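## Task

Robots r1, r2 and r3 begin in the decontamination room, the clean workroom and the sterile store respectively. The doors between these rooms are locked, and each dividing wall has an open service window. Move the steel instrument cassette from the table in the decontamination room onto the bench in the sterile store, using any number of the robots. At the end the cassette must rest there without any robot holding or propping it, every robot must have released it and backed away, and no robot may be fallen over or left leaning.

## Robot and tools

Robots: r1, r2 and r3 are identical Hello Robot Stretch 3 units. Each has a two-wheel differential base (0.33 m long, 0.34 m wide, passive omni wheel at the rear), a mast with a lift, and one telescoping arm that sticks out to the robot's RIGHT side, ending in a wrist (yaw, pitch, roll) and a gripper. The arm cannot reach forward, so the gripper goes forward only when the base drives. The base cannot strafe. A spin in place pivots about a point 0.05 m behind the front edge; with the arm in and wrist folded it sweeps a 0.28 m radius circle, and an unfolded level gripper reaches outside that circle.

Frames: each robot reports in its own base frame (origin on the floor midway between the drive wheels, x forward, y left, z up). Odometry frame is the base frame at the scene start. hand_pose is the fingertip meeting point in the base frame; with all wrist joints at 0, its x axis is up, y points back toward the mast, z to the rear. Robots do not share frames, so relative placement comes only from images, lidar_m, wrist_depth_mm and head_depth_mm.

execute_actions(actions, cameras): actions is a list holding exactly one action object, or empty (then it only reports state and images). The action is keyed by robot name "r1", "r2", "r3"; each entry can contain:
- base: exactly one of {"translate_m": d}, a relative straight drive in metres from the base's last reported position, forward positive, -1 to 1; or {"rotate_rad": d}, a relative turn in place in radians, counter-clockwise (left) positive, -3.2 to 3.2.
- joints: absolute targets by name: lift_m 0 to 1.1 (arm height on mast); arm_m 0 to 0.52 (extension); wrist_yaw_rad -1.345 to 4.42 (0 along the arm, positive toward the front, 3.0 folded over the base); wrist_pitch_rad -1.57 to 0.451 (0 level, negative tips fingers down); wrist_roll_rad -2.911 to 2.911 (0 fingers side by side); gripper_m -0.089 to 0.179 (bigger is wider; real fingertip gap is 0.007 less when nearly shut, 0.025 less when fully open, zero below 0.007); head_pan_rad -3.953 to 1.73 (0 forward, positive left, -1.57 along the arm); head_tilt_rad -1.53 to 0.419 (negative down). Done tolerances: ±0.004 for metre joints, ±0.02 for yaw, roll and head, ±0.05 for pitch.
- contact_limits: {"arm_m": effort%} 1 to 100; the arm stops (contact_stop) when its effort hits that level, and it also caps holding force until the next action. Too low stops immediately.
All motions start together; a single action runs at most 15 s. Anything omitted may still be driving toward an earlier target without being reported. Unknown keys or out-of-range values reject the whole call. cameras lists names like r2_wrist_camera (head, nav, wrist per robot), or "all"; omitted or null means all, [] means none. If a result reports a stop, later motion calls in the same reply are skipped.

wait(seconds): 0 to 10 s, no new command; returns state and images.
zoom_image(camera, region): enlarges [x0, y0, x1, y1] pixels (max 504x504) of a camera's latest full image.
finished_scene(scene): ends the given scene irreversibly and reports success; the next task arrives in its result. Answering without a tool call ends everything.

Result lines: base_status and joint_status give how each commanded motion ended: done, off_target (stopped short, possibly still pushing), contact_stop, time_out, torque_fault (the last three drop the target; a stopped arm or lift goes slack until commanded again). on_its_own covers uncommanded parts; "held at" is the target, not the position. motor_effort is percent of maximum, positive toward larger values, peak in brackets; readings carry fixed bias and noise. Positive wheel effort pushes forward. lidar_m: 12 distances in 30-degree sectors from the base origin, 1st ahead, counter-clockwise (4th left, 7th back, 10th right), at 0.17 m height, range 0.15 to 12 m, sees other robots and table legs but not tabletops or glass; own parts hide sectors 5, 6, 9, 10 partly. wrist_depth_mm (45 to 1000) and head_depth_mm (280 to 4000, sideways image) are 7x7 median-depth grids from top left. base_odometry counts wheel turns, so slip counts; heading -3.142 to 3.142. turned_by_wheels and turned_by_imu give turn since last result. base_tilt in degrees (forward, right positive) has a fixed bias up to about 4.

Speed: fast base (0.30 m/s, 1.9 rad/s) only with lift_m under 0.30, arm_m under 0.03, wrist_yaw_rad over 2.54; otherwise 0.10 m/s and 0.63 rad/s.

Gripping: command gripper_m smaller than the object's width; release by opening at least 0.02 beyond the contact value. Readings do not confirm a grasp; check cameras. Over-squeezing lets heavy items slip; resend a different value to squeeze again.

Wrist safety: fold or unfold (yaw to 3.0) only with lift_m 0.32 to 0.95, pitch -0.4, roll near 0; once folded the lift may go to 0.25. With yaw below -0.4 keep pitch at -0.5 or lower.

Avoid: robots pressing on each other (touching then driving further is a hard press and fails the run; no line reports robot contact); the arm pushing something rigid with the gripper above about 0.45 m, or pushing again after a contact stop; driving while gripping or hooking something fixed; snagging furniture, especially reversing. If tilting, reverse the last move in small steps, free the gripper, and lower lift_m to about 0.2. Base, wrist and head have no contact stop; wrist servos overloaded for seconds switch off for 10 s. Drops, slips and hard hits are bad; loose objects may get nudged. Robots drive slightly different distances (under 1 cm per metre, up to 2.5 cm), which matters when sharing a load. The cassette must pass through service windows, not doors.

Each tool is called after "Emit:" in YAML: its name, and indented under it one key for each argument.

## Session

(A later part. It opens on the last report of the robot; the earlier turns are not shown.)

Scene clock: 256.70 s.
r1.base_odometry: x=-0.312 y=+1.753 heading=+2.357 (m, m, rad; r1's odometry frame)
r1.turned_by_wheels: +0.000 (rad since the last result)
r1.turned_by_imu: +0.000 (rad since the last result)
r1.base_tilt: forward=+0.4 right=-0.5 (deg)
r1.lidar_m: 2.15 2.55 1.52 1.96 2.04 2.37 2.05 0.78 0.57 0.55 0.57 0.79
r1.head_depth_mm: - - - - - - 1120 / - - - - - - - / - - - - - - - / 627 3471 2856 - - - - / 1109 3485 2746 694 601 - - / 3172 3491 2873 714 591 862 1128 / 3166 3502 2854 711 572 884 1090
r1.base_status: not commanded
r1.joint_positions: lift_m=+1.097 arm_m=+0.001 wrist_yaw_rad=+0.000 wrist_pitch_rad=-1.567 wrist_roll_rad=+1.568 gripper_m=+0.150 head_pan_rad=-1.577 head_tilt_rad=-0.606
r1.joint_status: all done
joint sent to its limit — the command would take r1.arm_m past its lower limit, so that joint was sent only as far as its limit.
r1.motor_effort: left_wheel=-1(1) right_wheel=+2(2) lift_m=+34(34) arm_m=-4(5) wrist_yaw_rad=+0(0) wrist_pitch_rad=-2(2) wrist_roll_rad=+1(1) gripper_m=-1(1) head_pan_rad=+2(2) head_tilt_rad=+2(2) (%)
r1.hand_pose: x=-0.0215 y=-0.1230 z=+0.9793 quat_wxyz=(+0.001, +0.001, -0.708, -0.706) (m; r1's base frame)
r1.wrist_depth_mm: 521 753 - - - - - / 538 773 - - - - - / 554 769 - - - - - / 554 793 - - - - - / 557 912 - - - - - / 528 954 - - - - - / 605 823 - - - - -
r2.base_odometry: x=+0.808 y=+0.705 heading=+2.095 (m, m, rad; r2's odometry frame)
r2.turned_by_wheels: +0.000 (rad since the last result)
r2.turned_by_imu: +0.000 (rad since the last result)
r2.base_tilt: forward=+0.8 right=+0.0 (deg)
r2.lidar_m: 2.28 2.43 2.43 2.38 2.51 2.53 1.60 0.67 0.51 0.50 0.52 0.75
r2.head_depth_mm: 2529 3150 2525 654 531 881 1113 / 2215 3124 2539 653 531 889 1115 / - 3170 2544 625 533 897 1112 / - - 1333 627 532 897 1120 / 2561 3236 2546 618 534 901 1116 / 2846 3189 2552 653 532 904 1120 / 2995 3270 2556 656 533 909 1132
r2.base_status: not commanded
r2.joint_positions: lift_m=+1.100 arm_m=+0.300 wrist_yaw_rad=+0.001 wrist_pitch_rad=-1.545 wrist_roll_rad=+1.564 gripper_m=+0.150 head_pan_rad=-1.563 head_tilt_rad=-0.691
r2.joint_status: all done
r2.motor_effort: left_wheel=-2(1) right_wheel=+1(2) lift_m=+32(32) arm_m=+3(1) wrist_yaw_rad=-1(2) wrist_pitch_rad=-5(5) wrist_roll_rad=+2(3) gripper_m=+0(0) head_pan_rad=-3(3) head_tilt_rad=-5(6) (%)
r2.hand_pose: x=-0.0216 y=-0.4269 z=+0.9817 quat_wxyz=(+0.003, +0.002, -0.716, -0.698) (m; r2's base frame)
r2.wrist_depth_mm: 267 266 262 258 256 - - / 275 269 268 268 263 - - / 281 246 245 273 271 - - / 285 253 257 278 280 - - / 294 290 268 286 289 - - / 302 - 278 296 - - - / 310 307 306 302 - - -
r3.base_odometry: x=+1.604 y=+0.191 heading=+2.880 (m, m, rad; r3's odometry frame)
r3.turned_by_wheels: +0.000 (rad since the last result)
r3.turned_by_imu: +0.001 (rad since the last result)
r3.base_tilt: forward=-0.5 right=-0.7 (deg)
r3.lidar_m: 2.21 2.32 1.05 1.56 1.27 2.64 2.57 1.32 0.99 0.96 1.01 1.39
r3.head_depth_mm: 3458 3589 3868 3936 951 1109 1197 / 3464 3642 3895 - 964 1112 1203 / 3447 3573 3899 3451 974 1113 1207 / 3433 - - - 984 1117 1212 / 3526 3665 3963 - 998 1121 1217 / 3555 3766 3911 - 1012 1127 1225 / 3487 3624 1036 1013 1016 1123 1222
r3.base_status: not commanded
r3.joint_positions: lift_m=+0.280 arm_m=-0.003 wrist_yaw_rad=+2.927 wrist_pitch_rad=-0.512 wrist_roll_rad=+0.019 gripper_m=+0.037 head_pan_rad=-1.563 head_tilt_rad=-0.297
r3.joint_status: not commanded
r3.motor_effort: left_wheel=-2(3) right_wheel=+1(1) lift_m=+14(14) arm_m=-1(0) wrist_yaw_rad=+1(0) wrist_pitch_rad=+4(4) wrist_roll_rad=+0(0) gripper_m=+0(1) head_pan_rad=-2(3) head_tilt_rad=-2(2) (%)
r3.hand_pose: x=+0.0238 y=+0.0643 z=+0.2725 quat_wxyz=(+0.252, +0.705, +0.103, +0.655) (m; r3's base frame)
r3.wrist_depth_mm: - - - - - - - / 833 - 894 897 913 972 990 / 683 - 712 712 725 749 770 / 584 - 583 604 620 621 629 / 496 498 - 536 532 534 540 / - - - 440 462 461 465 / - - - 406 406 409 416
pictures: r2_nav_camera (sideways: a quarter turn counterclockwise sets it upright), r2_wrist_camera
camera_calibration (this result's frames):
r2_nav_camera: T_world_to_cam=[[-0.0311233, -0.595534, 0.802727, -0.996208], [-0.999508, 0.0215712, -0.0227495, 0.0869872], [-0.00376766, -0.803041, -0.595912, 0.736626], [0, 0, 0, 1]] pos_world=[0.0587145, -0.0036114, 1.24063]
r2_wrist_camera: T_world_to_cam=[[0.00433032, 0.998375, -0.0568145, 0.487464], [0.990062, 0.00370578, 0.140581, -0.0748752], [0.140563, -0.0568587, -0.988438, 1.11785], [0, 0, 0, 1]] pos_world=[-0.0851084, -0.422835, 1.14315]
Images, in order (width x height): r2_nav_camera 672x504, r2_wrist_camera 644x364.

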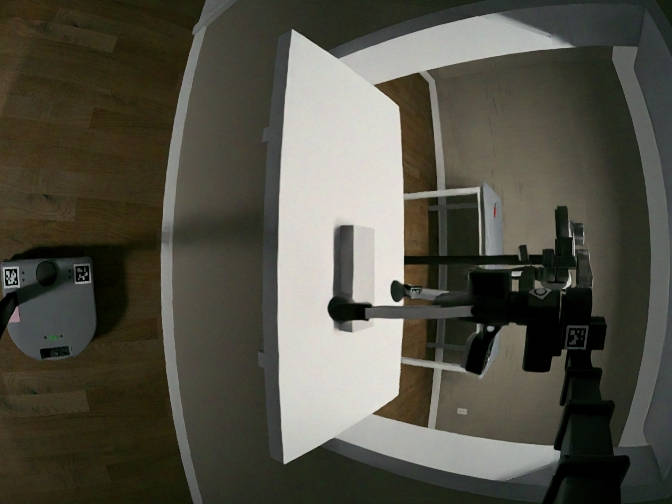

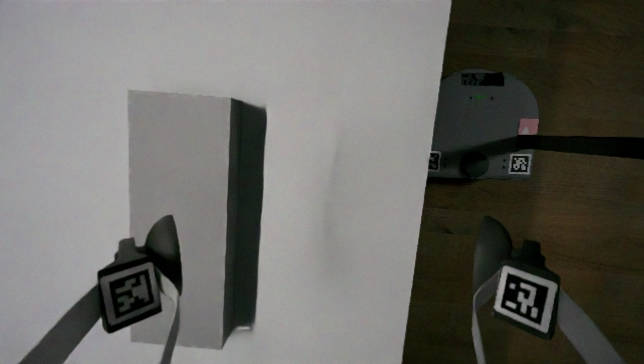

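Emit:
execute_actions:
  actions:
    - {"r2":{"joints":{"arm_m":0.42}},"r3":{"base":{"rotate_rad":-1.571}}}
  cameras: []

Emit:
execute_actions:
  actions:
    - {"r2":{"joints":{"lift_m":1.008}},"r3":{"base":{"translate_m":0.46}}}
  cameras: []

Emit:
execute_actions:
  actions:
    - {"r2":{"joints":{"gripper_m":-0.089}},"r3":{"base":{"rotate_rad":1.571}}}
  cameras: []

Emit:
execute_actions:
  actions:
    - {"r2":{"joints":{"lift_m":1.1,"gripper_m":-0.085}},"r3":{"joints":{"lift_m":0.9,"wrist_pitch_rad":-0.4}}}
  cameras: ["r2_wrist_camera"]

Scene clock: 263.93 s.
r1.base_odometry: x=-0.312 y=+1.753 heading=+2.357 (m, m, rad; r1's odometry frame)
r1.turned_by_wheels: +0.000 (rad since the last result)
r1.turned_by_imu: +0.000 (rad since the last result)
r1.base_tilt: forward=+0.4 right=-0.5 (deg)
r1.lidar_m: 2.15 2.55 1.53 1.95 2.04 2.37 2.05 0.78 0.57 0.55 0.57 0.79
r1.head_depth_mm: - - - - - - 1123 / - - - - - - - / - - - - - - - / 520 608 1811 - - - - / 1124 3469 2751 696 602 - - / 3169 3492 2889 715 591 860 1128 / 3187 3475 2850 711 573 886 1090
r1.base_status: not commanded
r1.joint_positions: lift_m=+1.097 arm_m=+0.001 wrist_yaw_rad=+0.000 wrist_pitch_rad=-1.567 wrist_roll_rad=+1.568 gripper_m=+0.150 head_pan_rad=-1.577 head_tilt_rad=-0.606
r1.joint_status: not commanded
r1.motor_effort: left_wheel=-1(1) right_wheel=+2(2) lift_m=+34(34) arm_m=-3(4) wrist_yaw_rad=-1(1) wrist_pitch_rad=-1(2) wrist_roll_rad=+1(1) gripper_m=+0(0) head_pan_rad=+3(3) head_tilt_rad=+2(1) (%)
r1.hand_pose: x=-0.0215 y=-0.1230 z=+0.9793 quat_wxyz=(+0.001, +0.001, -0.708, -0.706) (m; r1's base frame)
r1.wrist_depth_mm: 526 749 - - - - - / 536 786 - - - - - / 549 761 - - - - - / 558 785 - - - - - / 561 931 - - - - - / 532 938 - - - - - / 610 825 - - - - -
r2.base_odometry: x=+0.808 y=+0.705 heading=+2.095 (m, m, rad; r2's odometry frame)
r2.turned_by_wheels: +0.000 (rad since the last result)
r2.turned_by_imu: +0.000 (rad since the last result)
r2.base_tilt: forward=+0.7 right=+0.0 (deg)
r2.lidar_m: 2.28 2.44 2.43 2.38 2.51 2.52 1.60 0.67 0.51 0.50 0.52 0.75
r2.head_depth_mm: 2841 3140 2568 652 531 886 1116 / 2510 3209 2533 652 532 888 1115 / 2523 3252 2535 615 532 893 1111 / - 1303 1354 613 532 895 1112 / 2546 3240 2542 618 533 900 1118 / 2841 3173 2565 655 533 901 1120 / 2956 3232 2566 653 534 911 1131
r2.base_status: not commanded
r2.joint_positions: lift_m=+1.100 arm_m=+0.420 wrist_yaw_rad=+0.001 wrist_pitch_rad=-1.545 wrist_roll_rad=+1.564 gripper_m=+0.150 head_pan_rad=-1.563 head_tilt_rad=-0.691
r2.joint_status: all done
r2.motor_effort: left_wheel=-2(2) right_wheel=+1(1) lift_m=+32(32) arm_m=+3(4) wrist_yaw_rad=-1(1) wrist_pitch_rad=-4(5) wrist_roll_rad=+2(2) gripper_m=+0(0) head_pan_rad=-3(3) head_tilt_rad=-6(6) (%)
r2.hand_pose: x=-0.0216 y=-0.5469 z=+0.9817 quat_wxyz=(+0.003, +0.002, -0.716, -0.698) (m; r2's base frame)
r2.wrist_depth_mm: - 262 261 260 258 255 257 / - 270 269 264 264 258 - / - 278 271 240 268 268 269 / - 285 281 247 276 270 - / - 289 288 252 284 279 - / - - 293 259 293 - - / - 309 305 264 297 298 -
r3.base_odometry: x=+1.604 y=+0.191 heading=+1.309 (m, m, rad; r3's odometry frame)
r3.turned_by_wheels: -1.571 (rad since the last result)
r3.turned_by_imu: -1.588 (rad since the last result)
r3.base_tilt: forward=-0.6 right=-0.7 (deg)
r3.lidar_m: 0.96 1.02 1.39 2.20 2.31 1.05 1.57 1.27 2.64 2.56 1.31 0.99
r3.head_depth_mm: 2218 2318 2472 2667 2522 1887 1462 / 2229 2355 2465 2667 2516 1883 1482 / 2239 2358 2490 2654 2578 1880 1477 / 2210 2330 2516 2669 2618 1915 1501 / 2218 2363 2482 2722 2641 1932 1502 / 2244 2358 2529 2672 2648 1898 1508 / 2233 2378 2493 2594 2453 1946 1526
r3.base_status: done
r3.joint_positions: lift_m=+0.280 arm_m=-0.003 wrist_yaw_rad=+2.927 wrist_pitch_rad=-0.512 wrist_roll_rad=+0.019 gripper_m=+0.037 head_pan_rad=-1.563 head_tilt_rad=-0.297
r3.joint_status: not commanded
r3.motor_effort: left_wheel=+2(17) right_wheel=-2(8) lift_m=+14(14) arm_m=-1(1) wrist_yaw_rad=+1(1) wrist_pitch_rad=+4(4) wrist_roll_rad=+0(0) gripper_m=-1(0) head_pan_rad=-3(2) head_tilt_rad=-2(2) (%)
r3.hand_pose: x=+0.0238 y=+0.0643 z=+0.2725 quat_wxyz=(+0.252, +0.705, +0.103, +0.655) (m; r3's base frame)
r3.wrist_depth_mm: - - - - - - - / 831 - 893 917 941 955 930 / 685 - 702 714 744 761 768 / 581 - 604 608 612 634 626 / 498 499 - 535 522 526 537 / - - - 440 465 462 467 / - - - 399 409 410 418
pictures: none
No camera images: the call's "cameras" was empty. Leave "cameras" out to get every camera's image.

Scene clock: 267.13 s.
r1.base_odometry: x=-0.312 y=+1.753 heading=+2.357 (m, m, rad; r1's odometry frame)
r1.turned_by_wheels: +0.000 (rad since the last result)
r1.turned_by_imu: +0.000 (rad since the last result)
r1.base_tilt: forward=+0.4 right=-0.5 (deg)
r1.lidar_m: 2.15 2.55 1.53 1.96 2.03 2.37 2.05 0.79 0.57 0.55 0.57 0.79
r1.head_depth_mm: - - - - - - 1119 / - - - - - - - / - - - - - - - / 496 559 1808 - - - - / 494 1247 1326 693 602 - - / 3104 3506 2882 715 591 861 1129 / 3168 3474 2852 712 572 883 1091
r1.base_status: not commanded
r1.joint_positions: lift_m=+1.097 arm_m=+0.001 wrist_yaw_rad=+0.000 wrist_pitch_rad=-1.567 wrist_roll_rad=+1.568 gripper_m=+0.150 head_pan_rad=-1.577 head_tilt_rad=-0.606
r1.joint_status: not commanded
r1.motor_effort: left_wheel=-1(1) right_wheel=+2(2) lift_m=+34(34) arm_m=-4(4) wrist_yaw_rad=+0(0) wrist_pitch_rad=-1(2) wrist_roll_rad=+1(1) gripper_m=+0(0) head_pan_rad=+3(3) head_tilt_rad=+2(1) (%)
r1.hand_pose: x=-0.0215 y=-0.1230 z=+0.9793 quat_wxyz=(+0.001, +0.001, -0.708, -0.706) (m; r1's base frame)
r1.wrist_depth_mm: 522 763 - - - - - / 533 764 - - - - - / 540 763 - - - - - / 561 792 - - - - - / 562 928 - - - - - / 530 963 - - - - - / 607 820 - - - - -
r2.base_odometry: x=+0.808 y=+0.705 heading=+2.095 (m, m, rad; r2's odometry frame)
r2.turned_by_wheels: +0.000 (rad since the last result)
r2.turned_by_imu: +0.000 (rad since the last result)
r2.base_tilt: forward=+0.8 right=+0.2 (deg)
r2.lidar_m: 2.27 2.43 2.43 2.38 2.51 2.53 1.61 0.67 0.51 0.50 0.52 0.75
r2.head_depth_mm: 2873 - 2537 653 532 886 1113 / - 3188 2520 653 532 887 1112 / - 3304 810 616 533 892 1112 / 839 - 811 621 532 901 1115 / 2513 3236 2552 618 532 903 1115 / 2821 3181 2551 654 534 903 1120 / 2973 3230 2537 655 533 907 1128
r2.base_status: not commanded
r2.joint_positions: lift_m=+1.008 arm_m=+0.420 wrist_yaw_rad=+0.001 wrist_pitch_rad=-1.545 wrist_roll_rad=+1.564 gripper_m=+0.150 head_pan_rad=-1.563 head_tilt_rad=-0.691
r2.joint_status: all done
r2.motor_effort: left_wheel=-2(2) right_wheel=+1(1) lift_m=+22(22) arm_m=+3(3) wrist_yaw_rad=-1(1) wrist_pitch_rad=-5(4) wrist_roll_rad=+2(2) gripper_m=+1(0) head_pan_rad=-3(3) head_tilt_rad=-5(5) (%)
r2.hand_pose: x=-0.0216 y=-0.5469 z=+0.8902 quat_wxyz=(+0.003, +0.002, -0.716, -0.698) (m; r2's base frame)
r2.wrist_depth_mm: 177 175 174 171 170 169 168 / 181 179 178 147 174 174 172 / 186 184 182 149 149 178 176 / 191 189 188 153 153 182 181 / 195 194 193 156 157 186 184 / 201 - 196 161 190 - 190 / 206 205 201 166 197 196 193
r3.base_odometry: x=+1.723 y=+0.636 heading=+1.309 (m, m, rad; r3's odometry frame)
r3.turned_by_wheels: +0.000 (rad since the last result)
r3.turned_by_imu: +0.000 (rad since the last result)
r3.base_tilt: forward=-0.6 right=-0.7 (deg)
r3.lidar_m: 0.50 0.53 0.75 2.19 2.30 1.46 2.03 1.64 2.67 1.70 0.68 0.52
r3.head_depth_mm: 2213 2355 2534 2669 2550 1870 1466 / 2223 2388 2519 2658 2553 1872 1491 / 2248 2370 2509 2680 2564 1886 1486 / 2253 2349 2509 2677 2650 1907 1501 / 2271 2358 2530 2702 2516 1910 1503 / 2090 2041 1969 1918 1851 1765 1501 / 1422 1400 1378 1352 1319 1293 1281
r3.base_status: done
r3.joint_positions: lift_m=+0.280 arm_m=-0.003 wrist_yaw_rad=+2.927 wrist_pitch_rad=-0.512 wrist_roll_rad=+0.019 gripper_m=+0.037 head_pan_rad=-1.563 head_tilt_rad=-0.297
r3.joint_status: not commanded
r3.motor_effort: left_wheel=+3(15) right_wheel=-3(6) lift_m=+14(14) arm_m=+0(1) wrist_yaw_rad=+1(0) wrist_pitch_rad=+4(4) wrist_roll_rad=+0(0) gripper_m=-1(1) head_pan_rad=-2(2) head_tilt_rad=-2(2) (%)
r3.hand_pose: x=+0.0238 y=+0.0643 z=+0.2725 quat_wxyz=(+0.252, +0.705, +0.103, +0.655) (m; r3's base frame)
r3.wrist_depth_mm: - - - - - 720 519 / 806 - 880 908 921 730 527 / 688 - 710 728 743 679 529 / 574 - 591 601 615 623 528 / 497 507 - 529 532 528 516 / - - - 444 463 458 466 / - - - 404 404 411 420
pictures: none
No camera images: the call's "cameras" was empty. Leave "cameras" out to get every camera's image.

Scene clock: 270.00 s.
r1.base_odometry: x=-0.312 y=+1.753 heading=+2.357 (m, m, rad; r1's odometry frame)
r1.turned_by_wheels: +0.000 (rad since the last result)
r1.turned_by_imu: +0.000 (rad since the last result)
r1.base_tilt: forward=+0.3 right=-0.5 (deg)
r1.lidar_m: 2.15 2.55 1.53 1.95 2.03 2.38 2.05 0.78 0.57 0.55 0.57 0.79
r1.head_depth_mm: - - - - - - 1122 / - - - - - - - / - - - - - - - / 495 559 1813 - - - - / 497 1253 1332 694 602 - - / 3125 3501 2862 714 591 862 1131 / 3182 3482 2872 713 573 885 1093
r1.base_status: not commanded
r1.joint_positions: lift_m=+1.097 arm_m=+0.001 wrist_yaw_rad=+0.000 wrist_pitch_rad=-1.567 wrist_roll_rad=+1.568 gripper_m=+0.150 head_pan_rad=-1.577 head_tilt_rad=-0.606
r1.joint_status: not commanded
r1.motor_effort: left_wheel=-1(1) right_wheel=+2(2) lift_m=+34(34) arm_m=-4(4) wrist_yaw_rad=+0(0) wrist_pitch_rad=-2(1) wrist_roll_rad=+1(1) gripper_m=+0(0) head_pan_rad=+3(3) head_tilt_rad=+1(2) (%)
r1.hand_pose: x=-0.0215 y=-0.1230 z=+0.9793 quat_wxyz=(+0.001, +0.001, -0.708, -0.706) (m; r1's base frame)
r1.wrist_depth_mm: 538 758 - - - - - / 534 762 - - - - - / 547 775 - - - - - / 552 787 - - - - - / 559 933 - - - - - / 540 942 - - - - - / 603 848 - - - - -
r2.base_odometry: x=+0.808 y=+0.705 heading=+2.095 (m, m, rad; r2's odometry frame)
r2.turned_by_wheels: +0.000 (rad since the last result)
r2.turned_by_imu: +0.000 (rad since the last result)
r2.base_tilt: forward=+0.8 right=+0.1 (deg)
r2.lidar_m: 2.27 2.44 2.44 2.38 2.52 2.52 1.60 0.67 0.51 0.50 0.52 0.75
r2.head_depth_mm: 2806 - 2569 652 532 887 1111 / - 3217 2545 654 531 888 1119 / - 3304 811 620 532 894 1112 / 842 - 812 617 531 896 1117 / 2532 3226 2582 618 532 903 1114 / 2852 3220 2551 654 534 906 1126 / 2985 3222 2551 655 533 908 1127
r2.base_status: not commanded
r2.joint_positions: lift_m=+1.008 arm_m=+0.420 wrist_yaw_rad=+0.001 wrist_pitch_rad=-1.549 wrist_roll_rad=+1.567 gripper_m=-0.077 head_pan_rad=-1.563 head_tilt_rad=-0.691
r2.joint_status: gripper_m off_target (ended at -0.077, target -0.089)
r2.motor_effort: left_wheel=-1(2) right_wheel=+1(2) lift_m=+24(24) arm_m=+3(3) wrist_yaw_rad=+0(0) wrist_pitch_rad=-2(4) wrist_roll_rad=+2(2) gripper_m=-100(100) head_pan_rad=-3(3) head_tilt_rad=-5(6) (%)
r2.hand_pose: x=-0.0216 y=-0.5458 z=+0.8902 quat_wxyz=(+0.002, +0.002, -0.714, -0.700) (m; r2's base frame)
r2.wrist_depth_mm: 176 175 173 172 172 170 169 / 180 179 177 142 175 174 173 / 185 182 182 146 146 178 176 / 189 187 186 149 151 182 181 / 194 193 189 154 154 187 186 / 198 198 158 158 158 191 190 / 204 203 201 163 197 196 196
r3.base_odometry: x=+1.723 y=+0.636 heading=+2.880 (m, m, rad; r3's odometry frame)
r3.turned_by_wheels: +1.571 (rad since the last result)
r3.turned_by_imu: +1.587 (rad since the last result)
r3.base_tilt: forward=-0.5 right=-0.9 (deg)
r3.lidar_m: 2.19 2.30 1.46 2.03 2.13 2.66 1.73 0.69 0.52 0.50 0.53 0.75
r3.head_depth_mm: 2995 3189 3428 3590 2553 631 500 / 3021 3257 3437 3582 2569 636 502 / 3019 3156 3447 3551 2591 641 505 / 3075 3846 3516 3574 2570 645 508 / 3071 3191 3456 3620 2611 649 509 / 3081 3284 3440 3651 2693 656 513 / 3074 3221 3429 3628 2690 658 515
r3.base_status: done
r3.joint_positions: lift_m=+0.280 arm_m=-0.003 wrist_yaw_rad=+2.927 wrist_pitch_rad=-0.512 wrist_roll_rad=+0.019 gripper_m=+0.037 head_pan_rad=-1.563 head_tilt_rad=-0.297
r3.joint_status: not commanded
r3.motor_effort: left_wheel=-3(12) right_wheel=+1(11) lift_m=+14(14) arm_m=-1(1) wrist_yaw_rad=+1(0) wrist_pitch_rad=+4(4) wrist_roll_rad=+0(0) gripper_m=+0(1) head_pan_rad=-2(3) head_tilt_rad=-2(2) (%)
r3.hand_pose: x=+0.0238 y=+0.0643 z=+0.2725 quat_wxyz=(+0.252, +0.705, +0.103, +0.655) (m; r3's base frame)
r3.wrist_depth_mm: - - - - - - - / 833 - 894 928 941 928 - / 687 - 693 714 745 766 778 / 580 - 591 609 613 610 620 / 495 503 - 539 529 529 542 / - - - 442 462 459 468 / - - - 400 405 408 413
pictures: none
No camera images: the call's "cameras" was empty. Leave "cameras" out to get every camera's image.

Scene clock: 276.47 s.
r1.base_odometry: x=-0.312 y=+1.753 heading=+2.357 (m, m, rad; r1's odometry frame)
r1.turned_by_wheels: +0.000 (rad since the last result)
r1.turned_by_imu: +0.000 (rad since the last result)
r1.base_tilt: forward=+0.3 right=-0.5 (deg)
r1.lidar_m: 2.15 2.55 1.53 1.96 2.03 2.38 2.05 0.78 0.57 0.55 0.57 0.79
r1.head_depth_mm: - - - - - - 1120 / - - - - - - - / - - - - - - - / 519 599 1843 - - - - / 1127 3458 868 718 603 - - / 3145 3517 2881 714 591 862 1127 / 3163 3513 2854 713 574 884 1092
r1.base_status: not commanded
r1.joint_positions: lift_m=+1.097 arm_m=+0.001 wrist_yaw_rad=+0.000 wrist_pitch_rad=-1.567 wrist_roll_rad=+1.568 gripper_m=+0.150 head_pan_rad=-1.577 head_tilt_rad=-0.606
r1.joint_status: not commanded
r1.motor_effort: left_wheel=-1(1) right_wheel=+2(2) lift_m=+34(34) arm_m=-4(3) wrist_yaw_rad=+0(0) wrist_pitch_rad=-1(2) wrist_roll_rad=+1(1) gripper_m=+1(1) head_pan_rad=+3(3) head_tilt_rad=+2(2) (%)
r1.hand_pose: x=-0.0215 y=-0.1230 z=+0.9793 quat_wxyz=(+0.001, +0.001, -0.708, -0.706) (m; r1's base frame)
r1.wrist_depth_mm: 525 764 - - - - - / 537 778 - - - - - / 545 777 - - - - - / 559 772 - - - - - / 560 910 - - - - - / 534 939 - - - - - / 601 822 - - - - -
r2.base_odometry: x=+0.808 y=+0.705 heading=+2.095 (m, m, rad; r2's odometry frame)
r2.turned_by_wheels: +0.000 (rad since the last result)
r2.turned_by_imu: +0.000 (rad since the last result)
r2.base_tilt: forward=+0.7 right=+0.2 (deg)
r2.lidar_m: 2.27 2.43 2.44 2.38 2.51 2.52 1.60 0.67 0.51 0.49 0.53 0.75
r2.head_depth_mm: 2832 3157 2521 654 532 882 1112 / 2524 3215 2544 653 531 887 1114 / 2305 3256 596 634 533 894 1117 / - 1299 600 633 532 898 1109 / 2545 3231 599 633 532 902 1122 / 2847 3207 2563 654 532 904 1123 / 2970 3264 2533 655 533 910 1133
r2.base_status: not commanded
r2.joint_positions: lift_m=+1.100 arm_m=+0.420 wrist_yaw_rad=+0.001 wrist_pitch_rad=-1.549 wrist_roll_rad=+1.567 gripper_m=-0.043 head_pan_rad=-1.563 head_tilt_rad=-0.691
r2.joint_status: gripper_m off_target (ended at -0.043, target -0.085); the others done
r2.on_its_own: gripper_m is held at -0.045, not at your -0.085, by its stall guard, which is still easing
r2.motor_effort: left_wheel=-2(2) right_wheel=+1(1) lift_m=+34(37) arm_m=+3(3) wrist_yaw_rad=-1(0) wrist_pitch_rad=-3(2) wrist_roll_rad=+1(1) gripper_m=-30(100) head_pan_rad=-3(2) head_tilt_rad=-5(6) (%)
r2.hand_pose: x=-0.0216 y=-0.5460 z=+0.9817 quat_wxyz=(+0.002, +0.002, -0.715, -0.699) (m; r2's base frame)
r2.wrist_depth_mm: - 264 262 259 256 254 256 / - 269 266 145 263 262 - / 847 273 274 147 147 270 - / - 282 278 150 273 273 - / - 292 285 156 156 279 - / - 298 160 160 160 288 - / - 306 301 165 293 299 -
r3.base_odometry: x=+1.723 y=+0.636 heading=+2.880 (m, m, rad; r3's odometry frame)
r3.turned_by_wheels: +0.000 (rad since the last result)
r3.turned_by_imu: +0.001 (rad since the last result)
r3.base_tilt: forward=-0.5 right=-0.7 (deg)
r3.lidar_m: 2.19 2.29 1.47 2.03 2.13 2.66 1.72 0.69 0.52 0.50 0.53 0.74
r3.head_depth_mm: 3004 3205 3411 3559 2522 633 499 / 3051 3269 3394 3575 2531 635 502 / 3019 3186 3545 3490 2562 641 504 / 3045 3854 3566 3556 2607 646 508 / 3046 3252 3517 3614 2626 648 510 / 3055 3254 3426 3657 2674 655 513 / 3060 3220 3431 3635 2681 660 516
r3.base_status: not commanded
r3.joint_positions: lift_m=+0.900 arm_m=-0.003 wrist_yaw_rad=+2.927 wrist_pitch_rad=-0.421 wrist_roll_rad=+0.019 gripper_m=+0.037 head_pan_rad=-1.563 head_tilt_rad=-0.297
r3.joint_status: all done
r3.motor_effort: left_wheel=-2(2) right_wheel=+1(1) lift_m=+23(24) arm_m=-1(1) wrist_yaw_rad=+1(1) wrist_pitch_rad=+6(6) wrist_roll_rad=+0(0) gripper_m=+0(1) head_pan_rad=-2(2) head_tilt_rad=-1(2) (%)
r3.hand_pose: x=+0.0264 y=+0.0764 z=+0.9117 quat_wxyz=(+0.222, +0.709, +0.071, +0.665) (m; r3's base frame)
r3.wrist_depth_mm: - - - - - - - / - - - - - - - / - - - - - - - / - - - - - - - / - - - - - - - / - - - - - - - / - - - - - - -
pictures: r2_wrist_camera
camera_calibration (this result's frames):
r2_wrist_camera: T_world_to_cam=[[0.00684378, 0.998557, -0.0532663, 0.603031], [0.99006, 0.000716719, 0.140641, -0.0761201], [0.140477, -0.0536993, -0.988627, 1.11295], [0, 0, 0, 1]] pos_world=[-0.0851073, -0.542341, 1.14312]
Images, in order (width x height): r2_wrist_camera 644x364.

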